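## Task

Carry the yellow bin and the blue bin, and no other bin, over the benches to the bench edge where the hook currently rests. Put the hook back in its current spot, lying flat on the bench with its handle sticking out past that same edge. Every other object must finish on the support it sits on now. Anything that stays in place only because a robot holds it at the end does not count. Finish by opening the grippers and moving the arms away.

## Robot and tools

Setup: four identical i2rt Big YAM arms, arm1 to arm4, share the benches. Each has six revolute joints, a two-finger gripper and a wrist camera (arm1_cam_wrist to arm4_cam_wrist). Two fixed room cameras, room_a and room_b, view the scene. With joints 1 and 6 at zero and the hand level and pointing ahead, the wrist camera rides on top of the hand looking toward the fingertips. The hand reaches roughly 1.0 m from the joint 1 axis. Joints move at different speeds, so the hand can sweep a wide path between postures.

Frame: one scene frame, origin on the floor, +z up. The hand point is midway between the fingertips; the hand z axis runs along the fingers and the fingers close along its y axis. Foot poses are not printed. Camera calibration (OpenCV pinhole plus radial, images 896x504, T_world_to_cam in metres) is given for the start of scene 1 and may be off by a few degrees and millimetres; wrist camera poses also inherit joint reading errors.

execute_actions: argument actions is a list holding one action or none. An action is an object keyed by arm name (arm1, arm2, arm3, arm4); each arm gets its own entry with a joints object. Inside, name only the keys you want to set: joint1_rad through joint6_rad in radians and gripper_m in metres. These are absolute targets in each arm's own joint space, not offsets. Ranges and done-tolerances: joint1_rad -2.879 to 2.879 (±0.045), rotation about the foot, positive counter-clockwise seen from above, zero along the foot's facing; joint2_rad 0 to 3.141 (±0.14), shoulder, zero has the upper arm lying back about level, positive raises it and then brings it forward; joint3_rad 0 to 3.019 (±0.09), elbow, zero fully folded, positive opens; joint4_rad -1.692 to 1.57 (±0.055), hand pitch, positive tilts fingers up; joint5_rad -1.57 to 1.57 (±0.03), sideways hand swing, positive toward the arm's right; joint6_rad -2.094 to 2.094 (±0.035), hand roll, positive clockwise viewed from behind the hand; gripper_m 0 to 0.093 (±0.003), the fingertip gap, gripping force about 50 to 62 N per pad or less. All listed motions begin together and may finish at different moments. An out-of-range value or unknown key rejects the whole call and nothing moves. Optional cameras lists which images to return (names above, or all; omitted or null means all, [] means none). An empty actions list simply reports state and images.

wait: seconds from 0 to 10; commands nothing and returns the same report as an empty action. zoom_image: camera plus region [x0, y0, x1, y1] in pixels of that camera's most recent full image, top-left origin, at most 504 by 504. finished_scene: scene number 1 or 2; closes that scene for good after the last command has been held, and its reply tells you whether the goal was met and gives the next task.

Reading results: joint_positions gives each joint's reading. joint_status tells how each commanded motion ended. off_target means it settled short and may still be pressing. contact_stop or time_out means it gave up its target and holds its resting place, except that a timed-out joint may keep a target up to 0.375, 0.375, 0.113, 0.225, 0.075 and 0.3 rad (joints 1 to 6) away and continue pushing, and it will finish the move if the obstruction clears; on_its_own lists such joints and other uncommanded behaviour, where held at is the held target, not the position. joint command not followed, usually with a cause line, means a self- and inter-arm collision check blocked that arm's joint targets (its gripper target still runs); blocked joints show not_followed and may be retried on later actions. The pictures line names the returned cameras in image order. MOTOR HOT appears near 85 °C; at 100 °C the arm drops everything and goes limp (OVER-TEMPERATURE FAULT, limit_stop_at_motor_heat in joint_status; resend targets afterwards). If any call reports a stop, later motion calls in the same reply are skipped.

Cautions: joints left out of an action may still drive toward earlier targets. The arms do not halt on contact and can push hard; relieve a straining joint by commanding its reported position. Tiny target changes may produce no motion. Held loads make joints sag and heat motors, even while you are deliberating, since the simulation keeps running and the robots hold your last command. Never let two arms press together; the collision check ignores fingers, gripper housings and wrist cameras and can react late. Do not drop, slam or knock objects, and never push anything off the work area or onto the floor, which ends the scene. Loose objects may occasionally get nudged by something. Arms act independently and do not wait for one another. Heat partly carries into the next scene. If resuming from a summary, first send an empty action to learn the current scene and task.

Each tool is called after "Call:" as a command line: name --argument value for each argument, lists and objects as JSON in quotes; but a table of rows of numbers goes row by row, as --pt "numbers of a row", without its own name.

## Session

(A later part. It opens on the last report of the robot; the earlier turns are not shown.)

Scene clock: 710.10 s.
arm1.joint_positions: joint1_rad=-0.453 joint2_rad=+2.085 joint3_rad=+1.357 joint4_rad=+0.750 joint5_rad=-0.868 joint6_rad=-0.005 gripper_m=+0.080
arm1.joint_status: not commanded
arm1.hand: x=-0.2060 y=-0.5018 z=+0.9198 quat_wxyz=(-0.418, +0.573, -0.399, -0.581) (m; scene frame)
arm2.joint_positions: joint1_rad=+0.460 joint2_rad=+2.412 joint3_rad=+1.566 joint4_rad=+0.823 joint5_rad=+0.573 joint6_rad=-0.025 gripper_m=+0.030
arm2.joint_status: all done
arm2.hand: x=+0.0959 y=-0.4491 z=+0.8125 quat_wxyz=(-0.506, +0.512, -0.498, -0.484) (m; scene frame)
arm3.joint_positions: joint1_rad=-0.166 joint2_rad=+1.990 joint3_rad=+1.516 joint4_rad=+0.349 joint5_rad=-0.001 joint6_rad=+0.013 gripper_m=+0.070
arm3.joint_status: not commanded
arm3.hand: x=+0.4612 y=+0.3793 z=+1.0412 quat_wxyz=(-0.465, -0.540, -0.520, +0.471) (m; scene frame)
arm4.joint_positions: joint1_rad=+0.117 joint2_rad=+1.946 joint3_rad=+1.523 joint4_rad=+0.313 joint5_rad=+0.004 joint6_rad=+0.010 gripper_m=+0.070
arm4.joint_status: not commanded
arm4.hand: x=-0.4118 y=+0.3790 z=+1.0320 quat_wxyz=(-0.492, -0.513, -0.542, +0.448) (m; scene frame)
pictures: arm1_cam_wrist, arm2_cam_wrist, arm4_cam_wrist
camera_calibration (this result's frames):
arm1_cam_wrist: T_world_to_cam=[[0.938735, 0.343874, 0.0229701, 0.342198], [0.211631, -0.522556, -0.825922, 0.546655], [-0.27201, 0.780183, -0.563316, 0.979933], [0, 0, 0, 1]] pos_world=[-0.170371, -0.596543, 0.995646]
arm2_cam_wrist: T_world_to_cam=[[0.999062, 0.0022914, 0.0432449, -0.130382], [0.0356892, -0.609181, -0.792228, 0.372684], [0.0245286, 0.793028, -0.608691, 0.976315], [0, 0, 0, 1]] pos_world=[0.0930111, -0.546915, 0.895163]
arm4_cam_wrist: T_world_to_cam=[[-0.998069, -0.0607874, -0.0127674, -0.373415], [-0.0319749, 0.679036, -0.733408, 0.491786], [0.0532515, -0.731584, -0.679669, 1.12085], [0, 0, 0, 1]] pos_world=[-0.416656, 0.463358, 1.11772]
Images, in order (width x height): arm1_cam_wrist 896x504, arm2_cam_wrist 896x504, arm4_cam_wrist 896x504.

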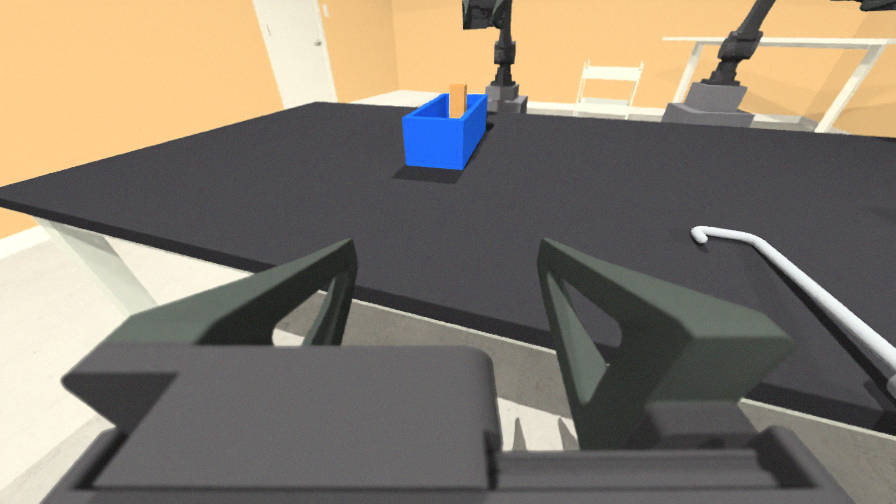

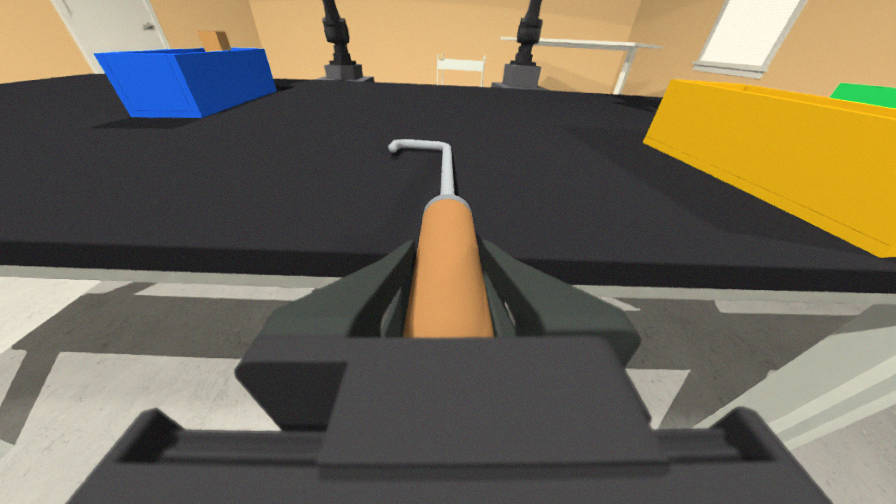

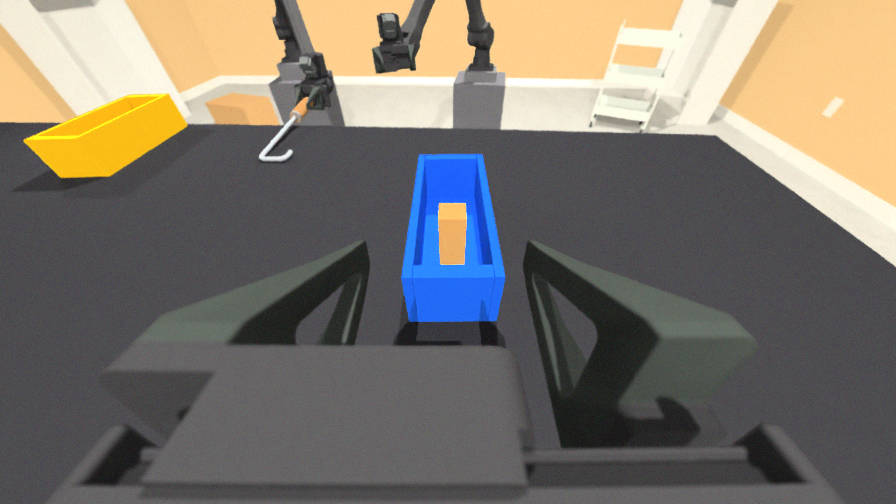

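Call:
execute_actions --actions '[{"arm2":{"joints":{"joint4_rad":0.775}}}]' --cameras '[]'

Call:
execute_actions --actions '[{"arm2":{"joints":{"gripper_m":0.075}}}]' --cameras '["arm1_cam_wrist","arm2_cam_wrist","arm4_cam_wrist"]'

Scene clock: 717.97 s.
arm1.joint_positions: joint1_rad=-0.453 joint2_rad=+2.085 joint3_rad=+1.357 joint4_rad=+0.750 joint5_rad=-0.868 joint6_rad=-0.005 gripper_m=+0.080
arm1.joint_status: not commanded
arm1.hand: x=-0.2060 y=-0.5018 z=+0.9198 quat_wxyz=(-0.418, +0.573, -0.399, -0.581) (m; scene frame)
arm2.joint_positions: joint1_rad=+0.460 joint2_rad=+2.412 joint3_rad=+1.566 joint4_rad=+0.795 joint5_rad=+0.572 joint6_rad=-0.024 gripper_m=+0.030
arm2.joint_status: all done
arm2.hand: x=+0.0959 y=-0.4494 z=+0.8063 quat_wxyz=(-0.503, +0.521, -0.500, -0.475) (m; scene frame)
arm3.joint_positions: joint1_rad=-0.166 joint2_rad=+1.990 joint3_rad=+1.516 joint4_rad=+0.349 joint5_rad=-0.001 joint6_rad=+0.013 gripper_m=+0.070
arm3.joint_status: not commanded
arm3.hand: x=+0.4612 y=+0.3793 z=+1.0412 quat_wxyz=(-0.465, -0.540, -0.520, +0.471) (m; scene frame)
arm4.joint_positions: joint1_rad=+0.117 joint2_rad=+1.946 joint3_rad=+1.523 joint4_rad=+0.313 joint5_rad=+0.004 joint6_rad=+0.010 gripper_m=+0.070
arm4.joint_status: not commanded
arm4.hand: x=-0.4118 y=+0.3790 z=+1.0320 quat_wxyz=(-0.492, -0.513, -0.542, +0.448) (m; scene frame)
pictures: none
No camera images: the call's "cameras" was empty. Leave "cameras" out to get every camera's image.

Scene clock: 718.60 s.
arm1.joint_positions: joint1_rad=-0.453 joint2_rad=+2.085 joint3_rad=+1.357 joint4_rad=+0.750 joint5_rad=-0.868 joint6_rad=-0.005 gripper_m=+0.080
arm1.joint_status: not commanded
arm1.hand: x=-0.2060 y=-0.5018 z=+0.9198 quat_wxyz=(-0.418, +0.573, -0.399, -0.581) (m; scene frame)
arm2.joint_positions: joint1_rad=+0.460 joint2_rad=+2.412 joint3_rad=+1.566 joint4_rad=+0.791 joint5_rad=+0.572 joint6_rad=-0.024 gripper_m=+0.075
arm2.joint_status: all done
arm2.hand: x=+0.0959 y=-0.4494 z=+0.8056 quat_wxyz=(-0.503, +0.522, -0.500, -0.473) (m; scene frame)
arm3.joint_positions: joint1_rad=-0.166 joint2_rad=+1.990 joint3_rad=+1.516 joint4_rad=+0.349 joint5_rad=-0.001 joint6_rad=+0.013 gripper_m=+0.070
arm3.joint_status: not commanded
arm3.hand: x=+0.4612 y=+0.3793 z=+1.0412 quat_wxyz=(-0.465, -0.540, -0.520, +0.471) (m; scene frame)
arm4.joint_positions: joint1_rad=+0.117 joint2_rad=+1.946 joint3_rad=+1.523 joint4_rad=+0.313 joint5_rad=+0.004 joint6_rad=+0.010 gripper_m=+0.070
arm4.joint_status: not commanded
arm4.hand: x=-0.4118 y=+0.3790 z=+1.0320 quat_wxyz=(-0.492, -0.513, -0.542, +0.448) (m; scene frame)
pictures: arm1_cam_wrist, arm2_cam_wrist, arm4_cam_wrist
camera_calibration (this result's frames):
arm1_cam_wrist: T_world_to_cam=[[0.938735, 0.343874, 0.0229701, 0.342198], [0.211631, -0.522556, -0.825922, 0.546655], [-0.27201, 0.780183, -0.563316, 0.979933], [0, 0, 0, 1]] pos_world=[-0.170371, -0.596543, 0.995646]
arm2_cam_wrist: T_world_to_cam=[[0.998232, 0.00409564, 0.0593027, -0.142192], [0.0486245, -0.630126, -0.774969, 0.342503], [0.0341942, 0.776482, -0.629211, 0.980461], [0, 0, 0, 1]] pos_world=[0.0917609, -0.544908, 0.890778]
arm4_cam_wrist: T_world_to_cam=[[-0.998069, -0.0607874, -0.0127674, -0.373415], [-0.0319749, 0.679036, -0.733408, 0.491786], [0.0532515, -0.731584, -0.679669, 1.12085], [0, 0, 0, 1]] pos_world=[-0.416656, 0.463358, 1.11772]
Images, in order (width x height): arm1_cam_wrist 896x504, arm2_cam_wrist 896x504, arm4_cam_wrist 896x504.

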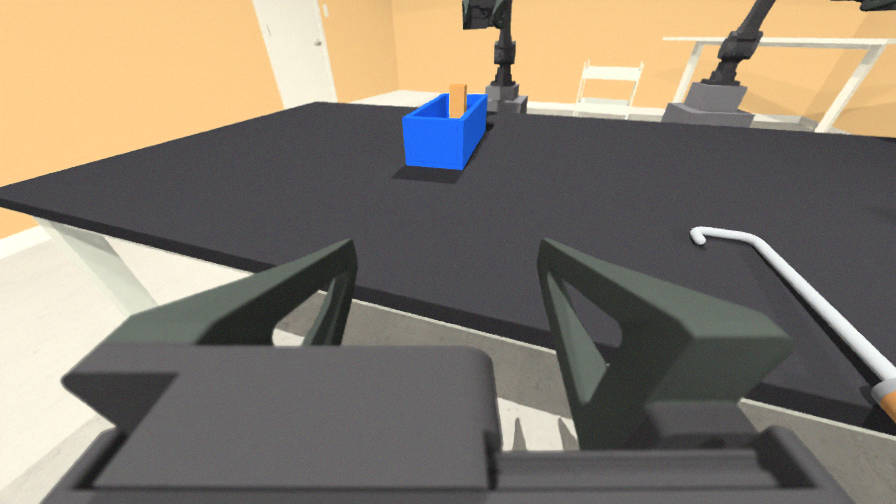

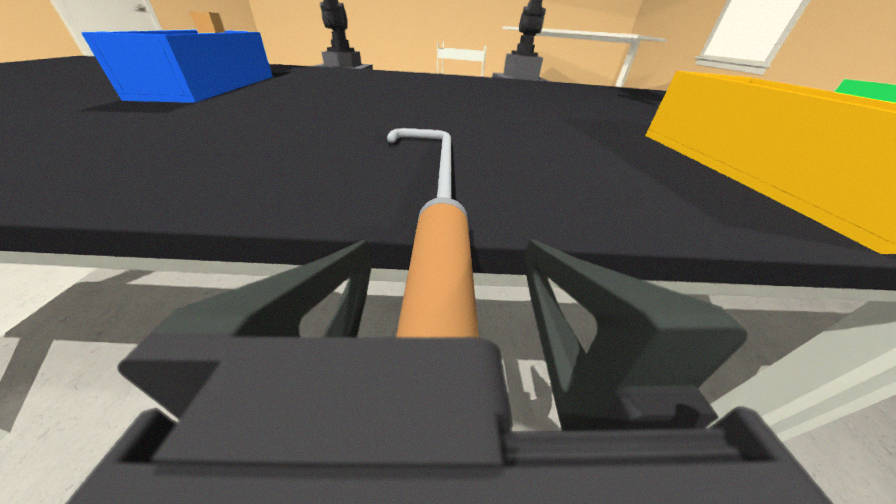

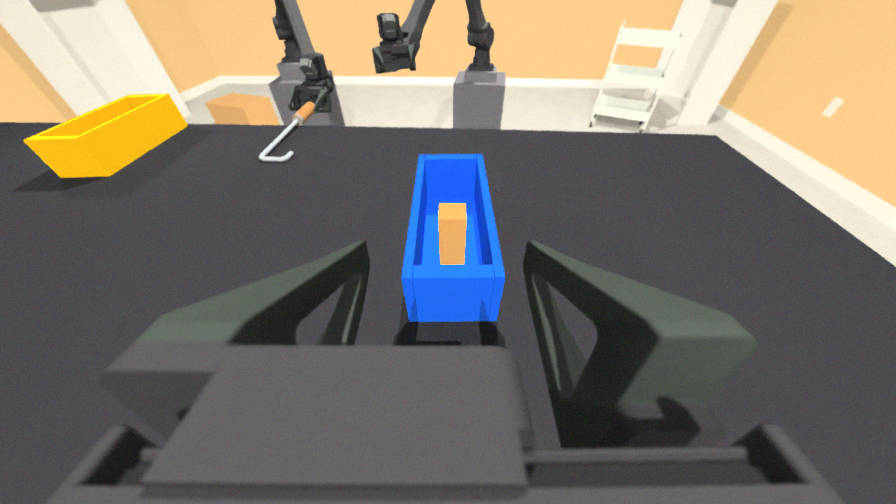

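Call:
execute_actions --actions '[{"arm2":{"joints":{"joint2_rad":2.1}}}]' --cameras '[]'

Call:
execute_actions --actions '[{"arm2":{"joints":{"joint1_rad":-0.2,"joint2_rad":1.2,"joint3_rad":1.0,"joint5_rad":0.0}},"arm1":{"joints":{"joint1_rad":-0.694,"joint2_rad":2.56,"joint3_rad":2.21,"joint4_rad":0.385,"joint5_rad":-0.763}}}]' --cameras '["arm1_cam_wrist","arm4_cam_wrist","room_b"]'

Scene clock: 746.73 s.
arm1.joint_positions: joint1_rad=-0.453 joint2_rad=+2.085 joint3_rad=+1.357 joint4_rad=+0.750 joint5_rad=-0.868 joint6_rad=-0.005 gripper_m=+0.080
arm1.joint_status: not commanded
arm1.hand: x=-0.2060 y=-0.5018 z=+0.9198 quat_wxyz=(-0.418, +0.573, -0.399, -0.581) (m; scene frame)
arm2.joint_positions: joint1_rad=+0.460 joint2_rad=+2.071 joint3_rad=+1.599 joint4_rad=+0.781 joint5_rad=+0.572 joint6_rad=-0.024 gripper_m=+0.075
arm2.joint_status: all done
arm2.hand: x=+0.1017 y=-0.4571 z=+1.0947 quat_wxyz=(-0.526, +0.391, -0.469, -0.593) (m; scene frame)
arm3.joint_positions: joint1_rad=-0.166 joint2_rad=+1.990 joint3_rad=+1.516 joint4_rad=+0.349 joint5_rad=-0.001 joint6_rad=+0.013 gripper_m=+0.070
arm3.joint_status: not commanded
arm3.hand: x=+0.4612 y=+0.3793 z=+1.0412 quat_wxyz=(-0.465, -0.540, -0.520, +0.471) (m; scene frame)
arm4.joint_positions: joint1_rad=+0.117 joint2_rad=+1.946 joint3_rad=+1.523 joint4_rad=+0.313 joint5_rad=+0.004 joint6_rad=+0.010 gripper_m=+0.070
arm4.joint_status: not commanded
arm4.hand: x=-0.4118 y=+0.3790 z=+1.0320 quat_wxyz=(-0.492, -0.513, -0.542, +0.448) (m; scene frame)
pictures: none
No camera images: the call's "cameras" was empty. Leave "cameras" out to get every camera's image.

Scene clock: 748.83 s.
arm1.joint_positions: joint1_rad=-0.686 joint2_rad=+2.537 joint3_rad=+2.178 joint4_rad=+0.391 joint5_rad=-0.761 joint6_rad=-0.005 gripper_m=+0.080
arm1.joint_status: all done
arm1.hand: x=+0.0902 y=-0.4518 z=+0.9035 quat_wxyz=(-0.513, +0.496, -0.488, -0.502) (m; scene frame)
arm2.joint_positions: joint1_rad=-0.205 joint2_rad=+1.183 joint3_rad=+1.004 joint4_rad=+0.780 joint5_rad=+0.004 joint6_rad=-0.022 gripper_m=+0.075
arm2.joint_status: all done
arm2.hand: x=+0.5112 y=-0.6753 z=+1.3487 quat_wxyz=(-0.663, +0.314, -0.344, -0.586) (m; scene frame)
arm3.joint_positions: joint1_rad=-0.166 joint2_rad=+1.990 joint3_rad=+1.516 joint4_rad=+0.349 joint5_rad=-0.001 joint6_rad=+0.013 gripper_m=+0.070
arm3.joint_status: not commanded
arm3.hand: x=+0.4612 y=+0.3793 z=+1.0412 quat_wxyz=(-0.465, -0.540, -0.520, +0.471) (m; scene frame)
arm4.joint_positions: joint1_rad=+0.117 joint2_rad=+1.946 joint3_rad=+1.523 joint4_rad=+0.313 joint5_rad=+0.004 joint6_rad=+0.010 gripper_m=+0.070
arm4.joint_status: not commanded
arm4.hand: x=-0.4118 y=+0.3790 z=+1.0320 quat_wxyz=(-0.492, -0.513, -0.542, +0.448) (m; scene frame)
pictures: arm1_cam_wrist, arm4_cam_wrist, room_b
camera_calibration (this result's frames):
arm1_cam_wrist: T_world_to_cam=[[0.999608, 0.0106144, 0.0258935, -0.111357], [0.0274167, -0.556917, -0.830116, 0.501551], [0.00560931, 0.830501, -0.556989, 1.00423], [0, 0, 0, 1]] pos_world=[0.0919294, -0.553511, 0.978575]
arm4_cam_wrist: T_world_to_cam=[[-0.998069, -0.0607874, -0.0127674, -0.373415], [-0.0319749, 0.679036, -0.733408, 0.491786], [0.0532515, -0.731584, -0.679669, 1.12085], [0, 0, 0, 1]] pos_world=[-0.416656, 0.463358, 1.11772]
Images, in order (width x height): arm1_cam_wrist 896x504, arm4_cam_wrist 896x504, room_b 896x504.

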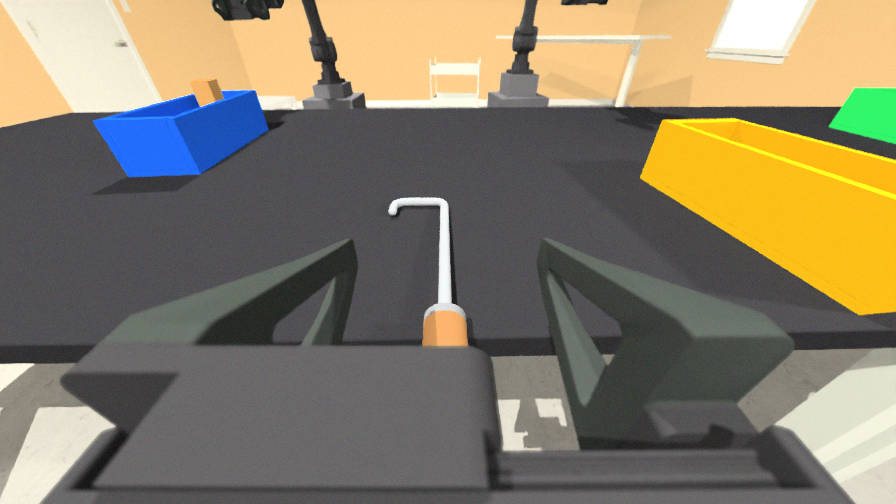

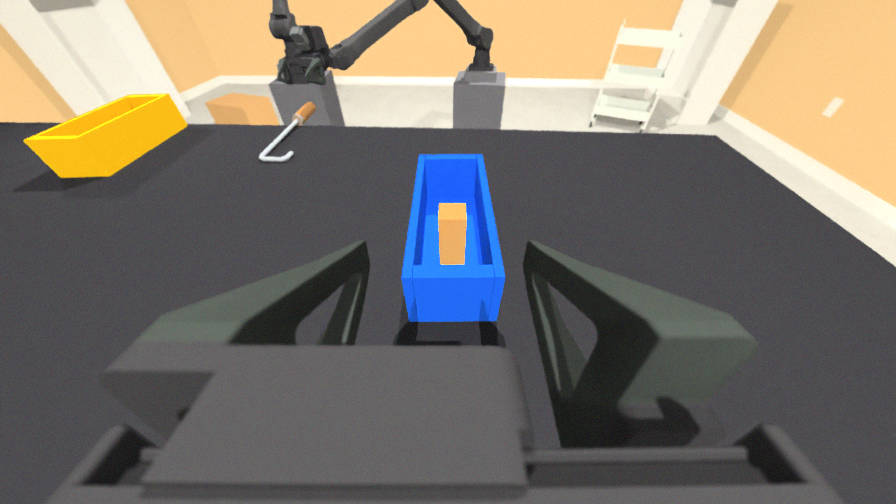

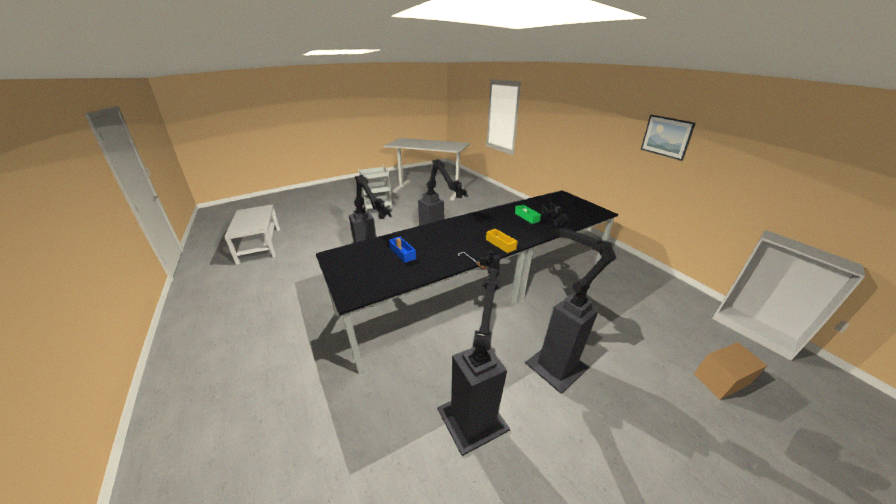

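Call:
execute_actions --actions '[{"arm1":{"joints":{"joint2_rad":2.71,"joint3_rad":2.245,"joint4_rad":0.49}}}]' --cameras '["arm1_cam_wrist","arm4_cam_wrist"]'

Scene clock: 763.27 s.
arm1.joint_positions: joint1_rad=-0.686 joint2_rad=+2.700 joint3_rad=+2.216 joint4_rad=+0.474 joint5_rad=-0.761 joint6_rad=-0.005 gripper_m=+0.080
arm1.joint_status: all done
arm1.hand: x=+0.0905 y=-0.4496 z=+0.7926 quat_wxyz=(-0.498, +0.497, -0.503, -0.502) (m; scene frame)
arm2.joint_positions: joint1_rad=-0.205 joint2_rad=+1.183 joint3_rad=+1.004 joint4_rad=+0.780 joint5_rad=+0.004 joint6_rad=-0.022 gripper_m=+0.075
arm2.joint_status: not commanded
arm2.hand: x=+0.5112 y=-0.6753 z=+1.3487 quat_wxyz=(-0.663, +0.314, -0.344, -0.586) (m; scene frame)
arm3.joint_positions: joint1_rad=-0.166 joint2_rad=+1.990 joint3_rad=+1.516 joint4_rad=+0.349 joint5_rad=-0.001 joint6_rad=+0.013 gripper_m=+0.070
arm3.joint_status: not commanded
arm3.hand: x=+0.4612 y=+0.3793 z=+1.0412 quat_wxyz=(-0.465, -0.540, -0.520, +0.471) (m; scene frame)
arm4.joint_positions: joint1_rad=+0.117 joint2_rad=+1.946 joint3_rad=+1.523 joint4_rad=+0.313 joint5_rad=+0.004 joint6_rad=+0.010 gripper_m=+0.070
arm4.joint_status: not commanded
arm4.hand: x=-0.4118 y=+0.3790 z=+1.0320 quat_wxyz=(-0.492, -0.513, -0.542, +0.448) (m; scene frame)
pictures: arm1_cam_wrist, arm4_cam_wrist
camera_calibration (this result's frames):
arm1_cam_wrist: T_world_to_cam=[[0.999926, 0.0114376, -0.00422822, -0.084622], [0.003226, -0.582512, -0.812816, 0.387654], [-0.0117596, 0.812742, -0.582505, 0.954485], [0, 0, 0, 1]] pos_world=[0.0945895, -0.54897, 0.870726]
arm4_cam_wrist: T_world_to_cam=[[-0.998069, -0.0607874, -0.0127674, -0.373415], [-0.0319749, 0.679036, -0.733408, 0.491786], [0.0532515, -0.731584, -0.679669, 1.12085], [0, 0, 0, 1]] pos_world=[-0.416656, 0.463358, 1.11772]
Images, in order (width x height): arm1_cam_wrist 896x504, arm4_cam_wrist 896x504.

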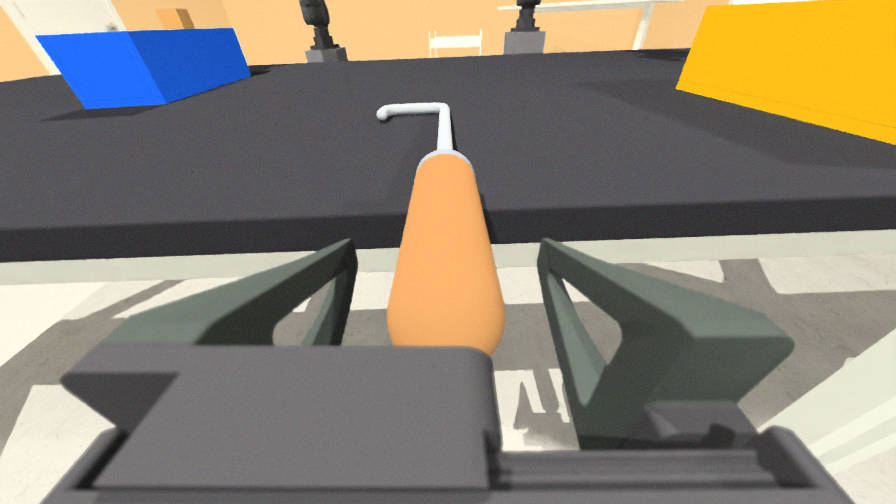

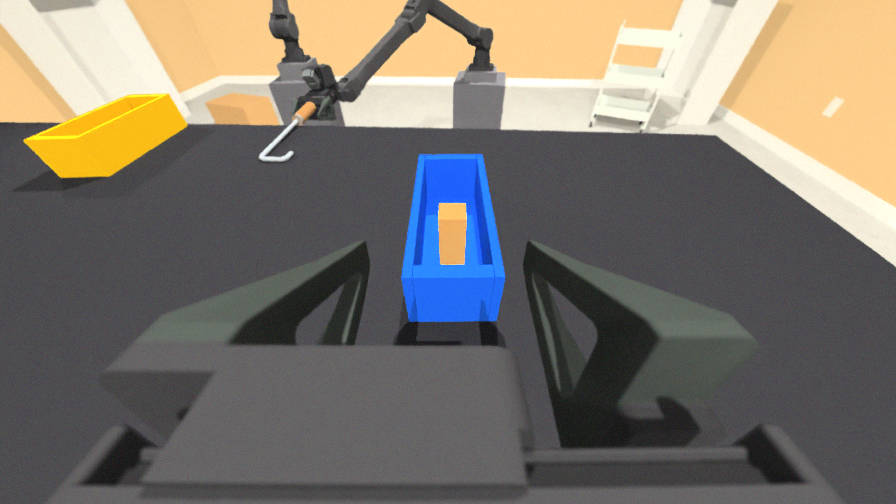

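Call:
execute_actions --actions '[{"arm1":{"joints":{"joint4_rad":0.545,"gripper_m":0.05}}}]' --cameras '[]'

Call:
execute_actions --actions '[{"arm1":{"joints":{"gripper_m":0.01}}}]' --cameras '["arm1_cam_wrist","arm4_cam_wrist"]'

Scene clock: 770.67 s.
arm1.joint_positions: joint1_rad=-0.686 joint2_rad=+2.700 joint3_rad=+2.216 joint4_rad=+0.525 joint5_rad=-0.761 joint6_rad=-0.005 gripper_m=+0.050
arm1.joint_status: all done
arm1.hand: x=+0.0905 y=-0.4498 z=+0.8028 quat_wxyz=(-0.516, +0.496, -0.485, -0.502) (m; scene frame)
arm2.joint_positions: joint1_rad=-0.205 joint2_rad=+1.183 joint3_rad=+1.004 joint4_rad=+0.780 joint5_rad=+0.004 joint6_rad=-0.022 gripper_m=+0.075
arm2.joint_status: not commanded
arm2.hand: x=+0.5112 y=-0.6753 z=+1.3487 quat_wxyz=(-0.663, +0.314, -0.344, -0.586) (m; scene frame)
arm3.joint_positions: joint1_rad=-0.166 joint2_rad=+1.990 joint3_rad=+1.516 joint4_rad=+0.349 joint5_rad=-0.001 joint6_rad=+0.013 gripper_m=+0.070
arm3.joint_status: not commanded
arm3.hand: x=+0.4612 y=+0.3793 z=+1.0412 quat_wxyz=(-0.465, -0.540, -0.520, +0.471) (m; scene frame)
arm4.joint_positions: joint1_rad=+0.117 joint2_rad=+1.946 joint3_rad=+1.523 joint4_rad=+0.313 joint5_rad=+0.004 joint6_rad=+0.010 gripper_m=+0.070
arm4.joint_status: not commanded
arm4.hand: x=-0.4118 y=+0.3790 z=+1.0320 quat_wxyz=(-0.492, -0.513, -0.542, +0.448) (m; scene frame)
pictures: none
No camera images: the call's "cameras" was empty. Leave "cameras" out to get every camera's image.

Scene clock: 771.23 s.
arm1.joint_positions: joint1_rad=-0.686 joint2_rad=+2.700 joint3_rad=+2.216 joint4_rad=+0.525 joint5_rad=-0.762 joint6_rad=-0.005 gripper_m=+0.031
arm1.joint_status: gripper_m off_target (ended at +0.031, target +0.010)
arm1.hand: x=+0.0902 y=-0.4498 z=+0.8028 quat_wxyz=(-0.516, +0.496, -0.484, -0.503) (m; scene frame)
arm2.joint_positions: joint1_rad=-0.205 joint2_rad=+1.183 joint3_rad=+1.004 joint4_rad=+0.780 joint5_rad=+0.004 joint6_rad=-0.022 gripper_m=+0.075
arm2.joint_status: not commanded
arm2.hand: x=+0.5112 y=-0.6753 z=+1.3487 quat_wxyz=(-0.663, +0.314, -0.344, -0.586) (m; scene frame)
arm3.joint_positions: joint1_rad=-0.166 joint2_rad=+1.990 joint3_rad=+1.516 joint4_rad=+0.349 joint5_rad=-0.001 joint6_rad=+0.013 gripper_m=+0.070
arm3.joint_status: not commanded
arm3.hand: x=+0.4612 y=+0.3793 z=+1.0412 quat_wxyz=(-0.465, -0.540, -0.520, +0.471) (m; scene frame)
arm4.joint_positions: joint1_rad=+0.117 joint2_rad=+1.946 joint3_rad=+1.523 joint4_rad=+0.313 joint5_rad=+0.004 joint6_rad=+0.010 gripper_m=+0.070
arm4.joint_status: not commanded
arm4.hand: x=-0.4118 y=+0.3790 z=+1.0320 quat_wxyz=(-0.492, -0.513, -0.542, +0.448) (m; scene frame)
pictures: arm1_cam_wrist, arm4_cam_wrist
camera_calibration (this result's frames):
arm1_cam_wrist: T_world_to_cam=[[0.999423, 0.0118697, 0.0318098, -0.112984], [0.0330761, -0.55185, -0.833287, 0.42338], [0.00766339, 0.833859, -0.551924, 0.943781], [0, 0, 0, 1]] pos_world=[0.0916828, -0.551997, 0.877287]
arm4_cam_wrist: T_world_to_cam=[[-0.998069, -0.0607874, -0.0127674, -0.373415], [-0.0319749, 0.679036, -0.733408, 0.491786], [0.0532515, -0.731584, -0.679669, 1.12085], [0, 0, 0, 1]] pos_world=[-0.416656, 0.463358, 1.11772]
Images, in order (width x height): arm1_cam_wrist 896x504, arm4_cam_wrist 896x504.

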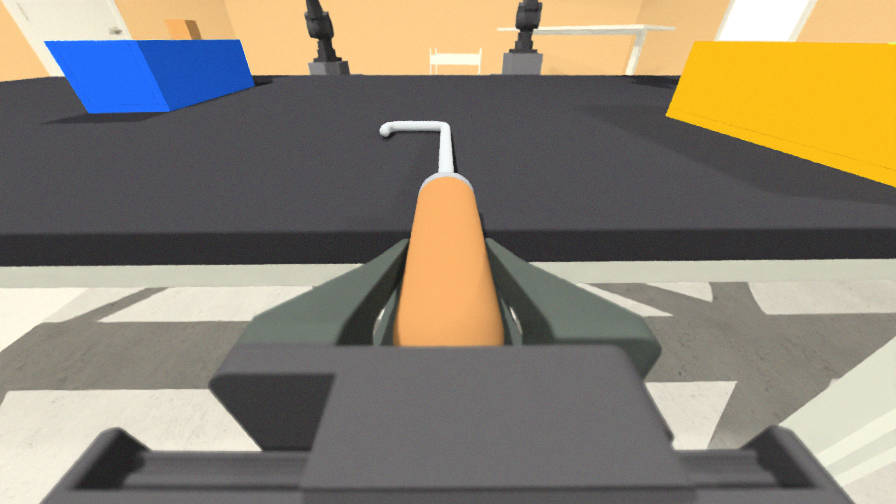

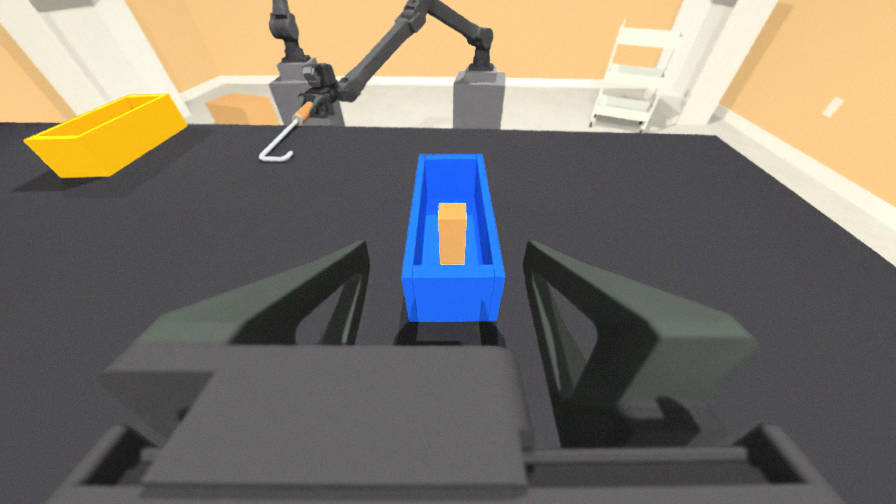

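Call:
execute_actions --actions '[{"arm1":{"joints":{"joint2_rad":2.61,"joint6_rad":-1.6}}}]' --cameras '["arm1_cam_wrist","arm4_cam_wrist","room_b"]'

Scene clock: 784.00 s.
arm1.joint_positions: joint1_rad=-0.687 joint2_rad=+2.642 joint3_rad=+2.216 joint4_rad=+0.525 joint5_rad=-0.766 joint6_rad=-1.587 gripper_m=+0.031
arm1.joint_status: all done
arm1.hand: x=+0.0920 y=-0.4486 z=+0.8555 quat_wxyz=(-0.734, +0.678, +0.028, +0.026) (m; scene frame)
arm2.joint_positions: joint1_rad=-0.205 joint2_rad=+1.183 joint3_rad=+1.004 joint4_rad=+0.780 joint5_rad=+0.004 joint6_rad=-0.022 gripper_m=+0.075
arm2.joint_status: not commanded
arm2.hand: x=+0.5112 y=-0.6753 z=+1.3487 quat_wxyz=(-0.663, +0.314, -0.344, -0.586) (m; scene frame)
arm3.joint_positions: joint1_rad=-0.166 joint2_rad=+1.990 joint3_rad=+1.516 joint4_rad=+0.349 joint5_rad=-0.001 joint6_rad=+0.013 gripper_m=+0.070
arm3.joint_status: not commanded
arm3.hand: x=+0.4612 y=+0.3793 z=+1.0412 quat_wxyz=(-0.465, -0.540, -0.520, +0.471) (m; scene frame)
arm4.joint_positions: joint1_rad=+0.117 joint2_rad=+1.946 joint3_rad=+1.523 joint4_rad=+0.313 joint5_rad=+0.004 joint6_rad=+0.010 gripper_m=+0.070
arm4.joint_status: not commanded
arm4.hand: x=-0.4118 y=+0.3790 z=+1.0320 quat_wxyz=(-0.492, -0.513, -0.542, +0.448) (m; scene frame)
pictures: arm1_cam_wrist, arm4_cam_wrist, room_b
camera_calibration (this result's frames):
arm1_cam_wrist: T_world_to_cam=[[-0.0825421, -0.0663325, 0.994378, -0.875467], [0.811781, -0.583267, 0.0284767, -0.355106], [0.578099, 0.809568, 0.101992, 0.349092], [0, 0, 0, 1]] pos_world=[0.0141956, -0.547807, 0.845053]
arm4_cam_wrist: T_world_to_cam=[[-0.998069, -0.0607874, -0.0127674, -0.373415], [-0.0319749, 0.679036, -0.733408, 0.491786], [0.0532515, -0.731584, -0.679669, 1.12085], [0, 0, 0, 1]] pos_world=[-0.416656, 0.463358, 1.11772]
Images, in order (width x height): arm1_cam_wrist 896x504, arm4_cam_wrist 896x504, room_b 896x504.

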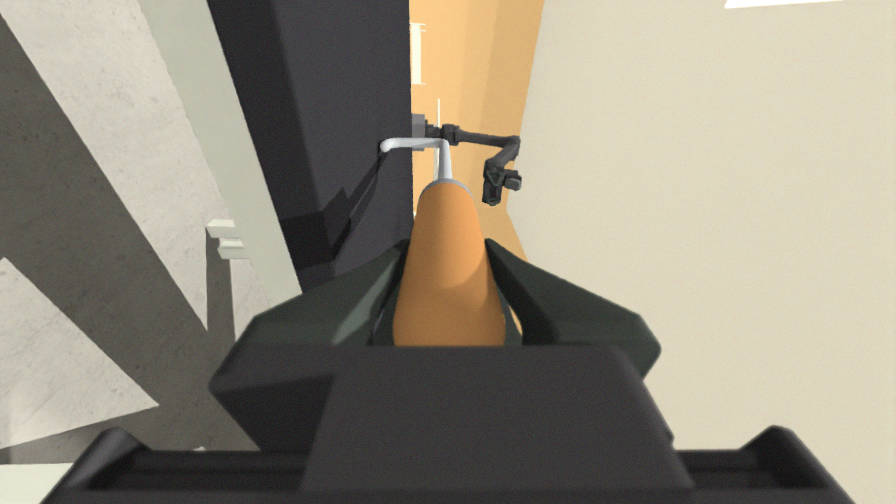

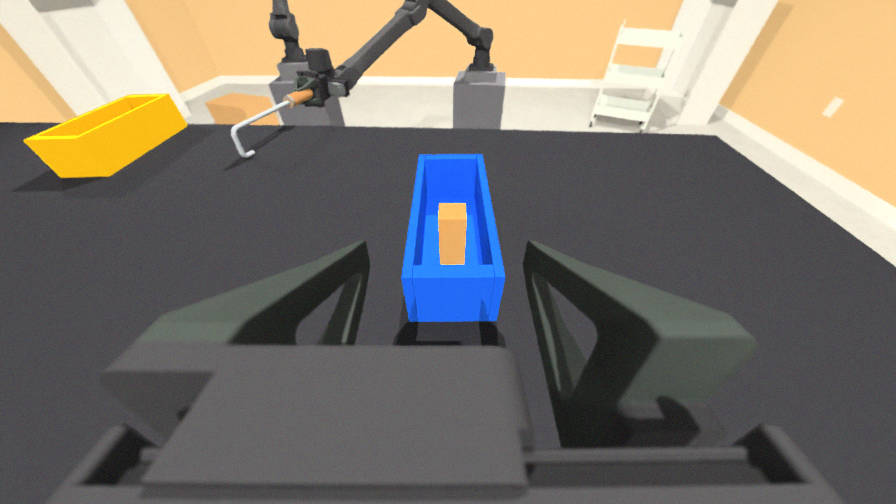

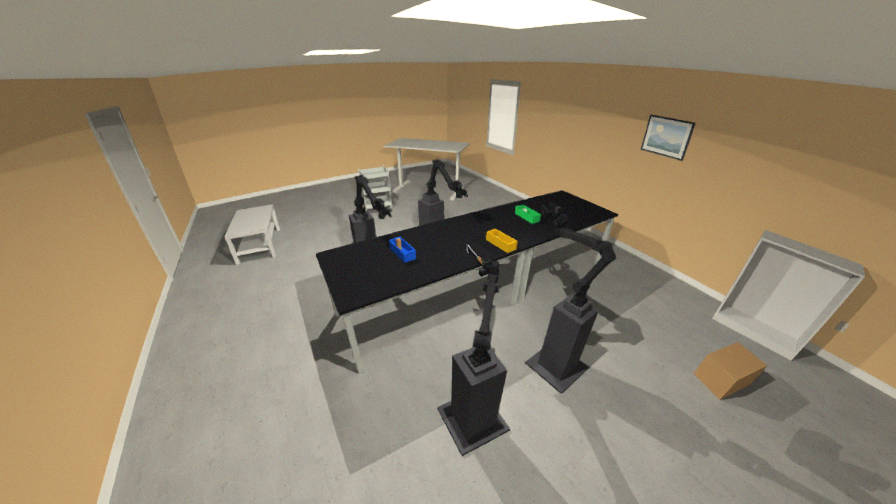

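Call:
execute_actions --actions '[{"arm1":{"joints":{"joint1_rad":-0.42,"joint2_rad":2.40,"joint4_rad":0.38,"joint5_rad":-0.52}}}]' --cameras '["arm1_cam_wrist"]'

Call:
execute_actions --actions '[{"arm1":{"joints":{"joint1_rad":-0.17,"joint2_rad":2.27,"joint3_rad":2.0,"joint4_rad":0.37,"joint5_rad":-0.29}}}]' --cameras '["arm1_cam_wrist"]'

Call:
execute_actions --actions '[{"arm1":{"joints":{"joint1_rad":0.012,"joint2_rad":2.23,"joint3_rad":1.93,"joint4_rad":0.385,"joint5_rad":-0.11}}}]' --cameras '["arm1_cam_wrist","arm4_cam_wrist","room_b"]'

Scene clock: 808.93 s.
arm1.joint_positions: joint1_rad=-0.421 joint2_rad=+2.404 joint3_rad=+2.216 joint4_rad=+0.367 joint5_rad=-0.520 joint6_rad=-1.589 gripper_m=+0.031
arm1.joint_status: all done
arm1.hand: x=-0.0894 y=-0.3365 z=+1.0463 quat_wxyz=(-0.762, +0.646, +0.042, +0.027) (m; scene frame)
arm2.joint_positions: joint1_rad=-0.205 joint2_rad=+1.183 joint3_rad=+1.004 joint4_rad=+0.780 joint5_rad=+0.004 joint6_rad=-0.022 gripper_m=+0.075
arm2.joint_status: not commanded
arm2.hand: x=+0.5112 y=-0.6753 z=+1.3487 quat_wxyz=(-0.663, +0.314, -0.344, -0.586) (m; scene frame)
arm3.joint_positions: joint1_rad=-0.166 joint2_rad=+1.990 joint3_rad=+1.516 joint4_rad=+0.349 joint5_rad=-0.001 joint6_rad=+0.013 gripper_m=+0.070
arm3.joint_status: not commanded
arm3.hand: x=+0.4612 y=+0.3793 z=+1.0412 quat_wxyz=(-0.465, -0.540, -0.520, +0.471) (m; scene frame)
arm4.joint_positions: joint1_rad=+0.117 joint2_rad=+1.946 joint3_rad=+1.523 joint4_rad=+0.313 joint5_rad=+0.004 joint6_rad=+0.010 gripper_m=+0.070
arm4.joint_status: not commanded
arm4.hand: x=-0.4118 y=+0.3790 z=+1.0320 quat_wxyz=(-0.492, -0.513, -0.542, +0.448) (m; scene frame)
pictures: arm1_cam_wrist
camera_calibration (this result's frames):
arm1_cam_wrist: T_world_to_cam=[[-0.101766, -0.150826, 0.983308, -1.09131], [0.823493, -0.567324, -0.00179369, -0.109824], [0.558125, 0.809565, 0.181939, 0.258214], [0, 0, 0, 1]] pos_world=[-0.164735, -0.435945, 1.02592]
Images, in order (width x height): arm1_cam_wrist 896x504.

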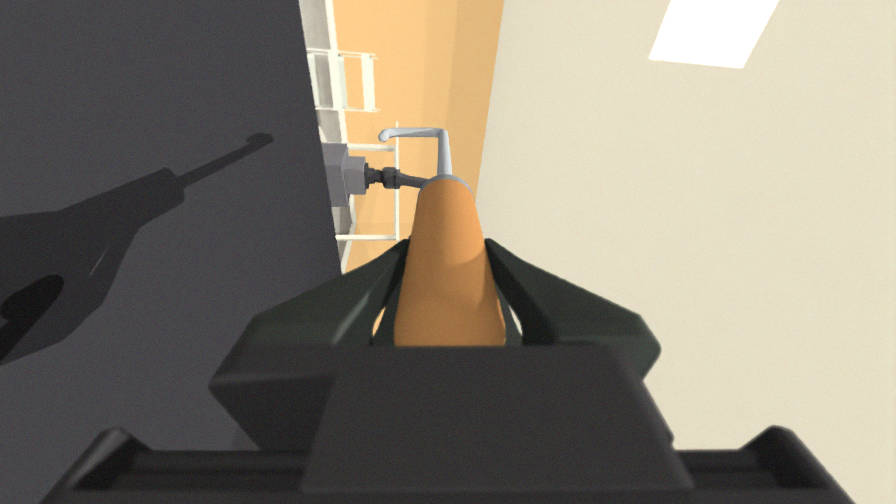

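Scene clock: 810.97 s.
arm1.joint_positions: joint1_rad=-0.173 joint2_rad=+2.326 joint3_rad=+1.982 joint4_rad=+0.353 joint5_rad=-0.288 joint6_rad=-1.589 gripper_m=+0.031
arm1.joint_status: all done
arm1.hand: x=-0.2821 y=-0.2925 z=+0.9782 quat_wxyz=(-0.713, +0.701, +0.018, -0.009) (m; scene frame)
arm2.joint_positions: joint1_rad=-0.205 joint2_rad=+1.183 joint3_rad=+1.004 joint4_rad=+0.780 joint5_rad=+0.004 joint6_rad=-0.022 gripper_m=+0.075
arm2.joint_status: not commanded
arm2.hand: x=+0.5112 y=-0.6753 z=+1.3487 quat_wxyz=(-0.663, +0.314, -0.344, -0.586) (m; scene frame)
arm3.joint_positions: joint1_rad=-0.166 joint2_rad=+1.990 joint3_rad=+1.516 joint4_rad=+0.349 joint5_rad=-0.001 joint6_rad=+0.013 gripper_m=+0.070
arm3.joint_status: not commanded
arm3.hand: x=+0.4612 y=+0.3793 z=+1.0412 quat_wxyz=(-0.465, -0.540, -0.520, +0.471) (m; scene frame)
arm4.joint_positions: joint1_rad=+0.117 joint2_rad=+1.946 joint3_rad=+1.523 joint4_rad=+0.313 joint5_rad=+0.004 joint6_rad=+0.010 gripper_m=+0.070
arm4.joint_status: not commanded
arm4.hand: x=-0.4118 y=+0.3790 z=+1.0320 quat_wxyz=(-0.492, -0.513, -0.542, +0.448) (m; scene frame)
pictures: arm1_cam_wrist
camera_calibration (this result's frames):
arm1_cam_wrist: T_world_to_cam=[[-0.0195245, -0.00415969, 0.999801, -0.987387], [0.833643, -0.552127, 0.0139826, 0.0656178], [0.551959, 0.83375, 0.0142477, 0.511981], [0, 0, 0, 1]] pos_world=[-0.356572, -0.394741, 0.978978]
Images, in order (width x height): arm1_cam_wrist 896x504.

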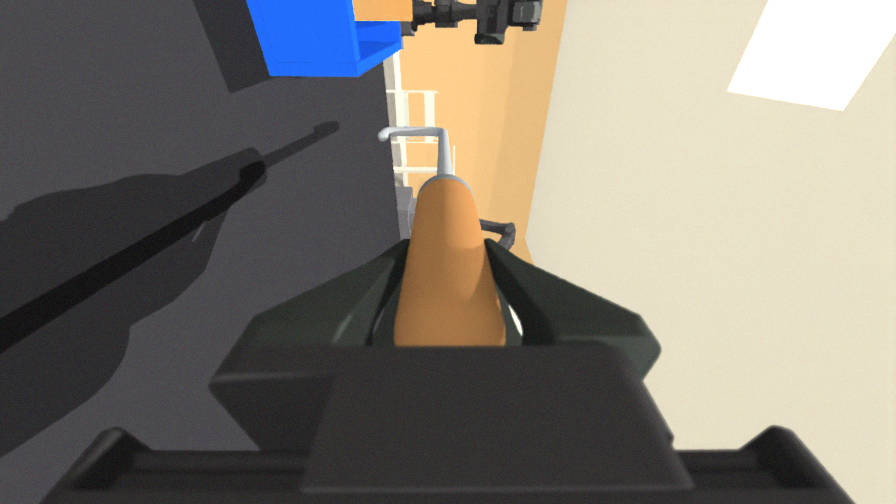

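Scene clock: 812.70 s.
arm1.joint_positions: joint1_rad=+0.004 joint2_rad=+2.291 joint3_rad=+1.921 joint4_rad=+0.353 joint5_rad=-0.109 joint6_rad=-1.590 gripper_m=+0.031
arm1.joint_status: all done
arm1.hand: x=-0.4160 y=-0.2822 z=+0.9749 quat_wxyz=(-0.704, +0.710, +0.016, -0.009) (m; scene frame)
arm2.joint_positions: joint1_rad=-0.205 joint2_rad=+1.183 joint3_rad=+1.004 joint4_rad=+0.780 joint5_rad=+0.004 joint6_rad=-0.022 gripper_m=+0.075
arm2.joint_status: not commanded
arm2.hand: x=+0.5112 y=-0.6753 z=+1.3487 quat_wxyz=(-0.663, +0.314, -0.344, -0.586) (m; scene frame)
arm3.joint_positions: joint1_rad=-0.166 joint2_rad=+1.990 joint3_rad=+1.516 joint4_rad=+0.349 joint5_rad=-0.001 joint6_rad=+0.013 gripper_m=+0.070
arm3.joint_status: not commanded
arm3.hand: x=+0.4612 y=+0.3793 z=+1.0412 quat_wxyz=(-0.465, -0.540, -0.520, +0.471) (m; scene frame)
arm4.joint_positions: joint1_rad=+0.117 joint2_rad=+1.946 joint3_rad=+1.523 joint4_rad=+0.313 joint5_rad=+0.004 joint6_rad=+0.010 gripper_m=+0.070
arm4.joint_status: not commanded
arm4.hand: x=-0.4118 y=+0.3790 z=+1.0320 quat_wxyz=(-0.492, -0.513, -0.542, +0.448) (m; scene frame)
pictures: arm1_cam_wrist, arm4_cam_wrist, room_b
camera_calibration (this result's frames):
arm1_cam_wrist: T_world_to_cam=[[-0.016565, 0.0207433, 0.999648, -0.978231], [0.832547, -0.553378, 0.0252789, 0.171114], [0.553707, 0.832672, -0.00810308, 0.599565], [0, 0, 0, 1]] pos_world=[-0.490648, -0.384259, 0.978419]
arm4_cam_wrist: T_world_to_cam=[[-0.998069, -0.0607874, -0.0127674, -0.373415], [-0.0319749, 0.679036, -0.733408, 0.491786], [0.0532515, -0.731584, -0.679669, 1.12085], [0, 0, 0, 1]] pos_world=[-0.416656, 0.463358, 1.11772]
Images, in order (width x height): arm1_cam_wrist 896x504, arm4_cam_wrist 896x504, room_b 896x504.

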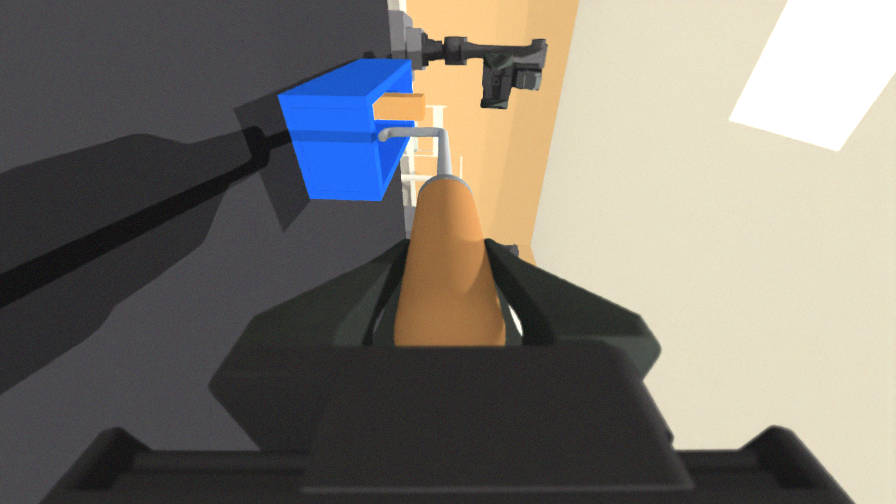

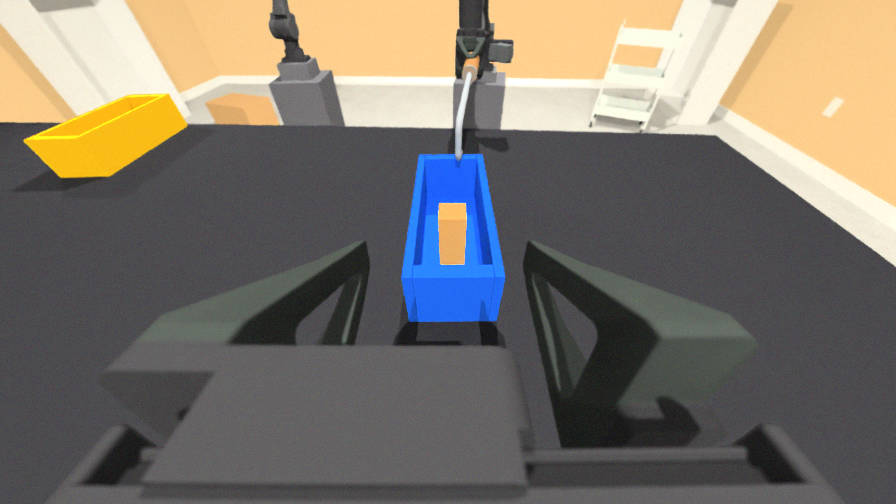

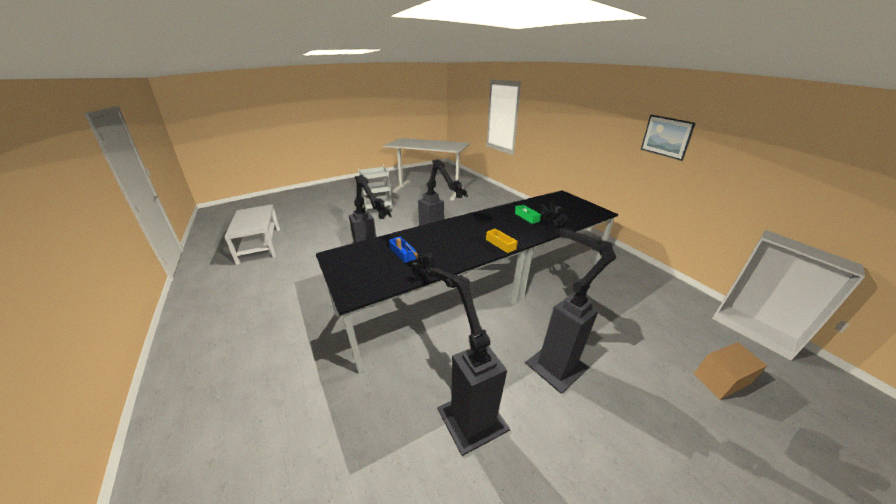

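Call:
zoom_image --camera "arm1_cam_wrist" --region '[260, 50, 480, 220]'

Call:
zoom_image --camera "arm4_cam_wrist" --region '[390, 60, 520, 220]'

Call:
zoom_image --camera "room_b" --region '[375, 220, 455, 280]'

Region (260, 50, 480, 220) of arm1_cam_wrist's 896x504 image, scaled by 2.291, with more detail than that image has; it fills the top 389 rows of this view, and the rest is white.

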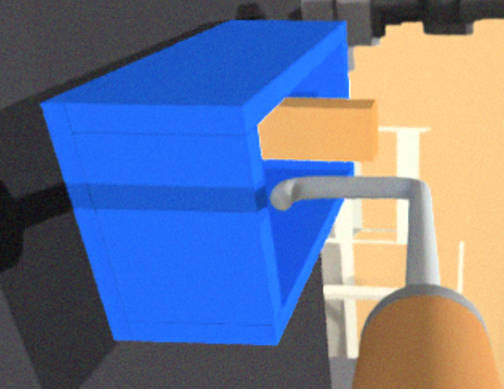

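Region (390, 60, 520, 220) of arm4_cam_wrist's 896x504 image, scaled by 3.150, with more detail than that image has; it fills the left 410 columns of this view, and the rest is white.

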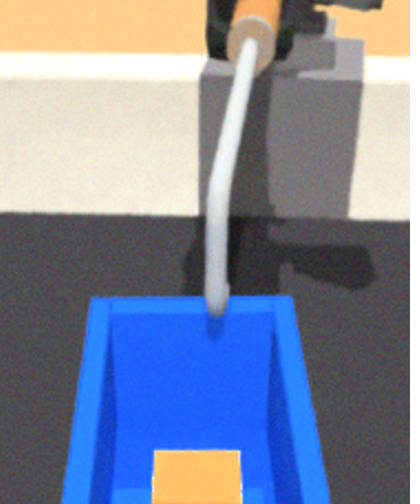

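Region (375, 220, 455, 280) of room_b's 896x504 image, scaled by 6.300, with more detail than that image has; it fills the top 378 rows of this view, and the rest is white.

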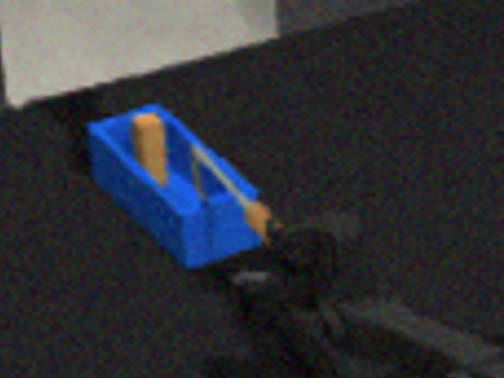

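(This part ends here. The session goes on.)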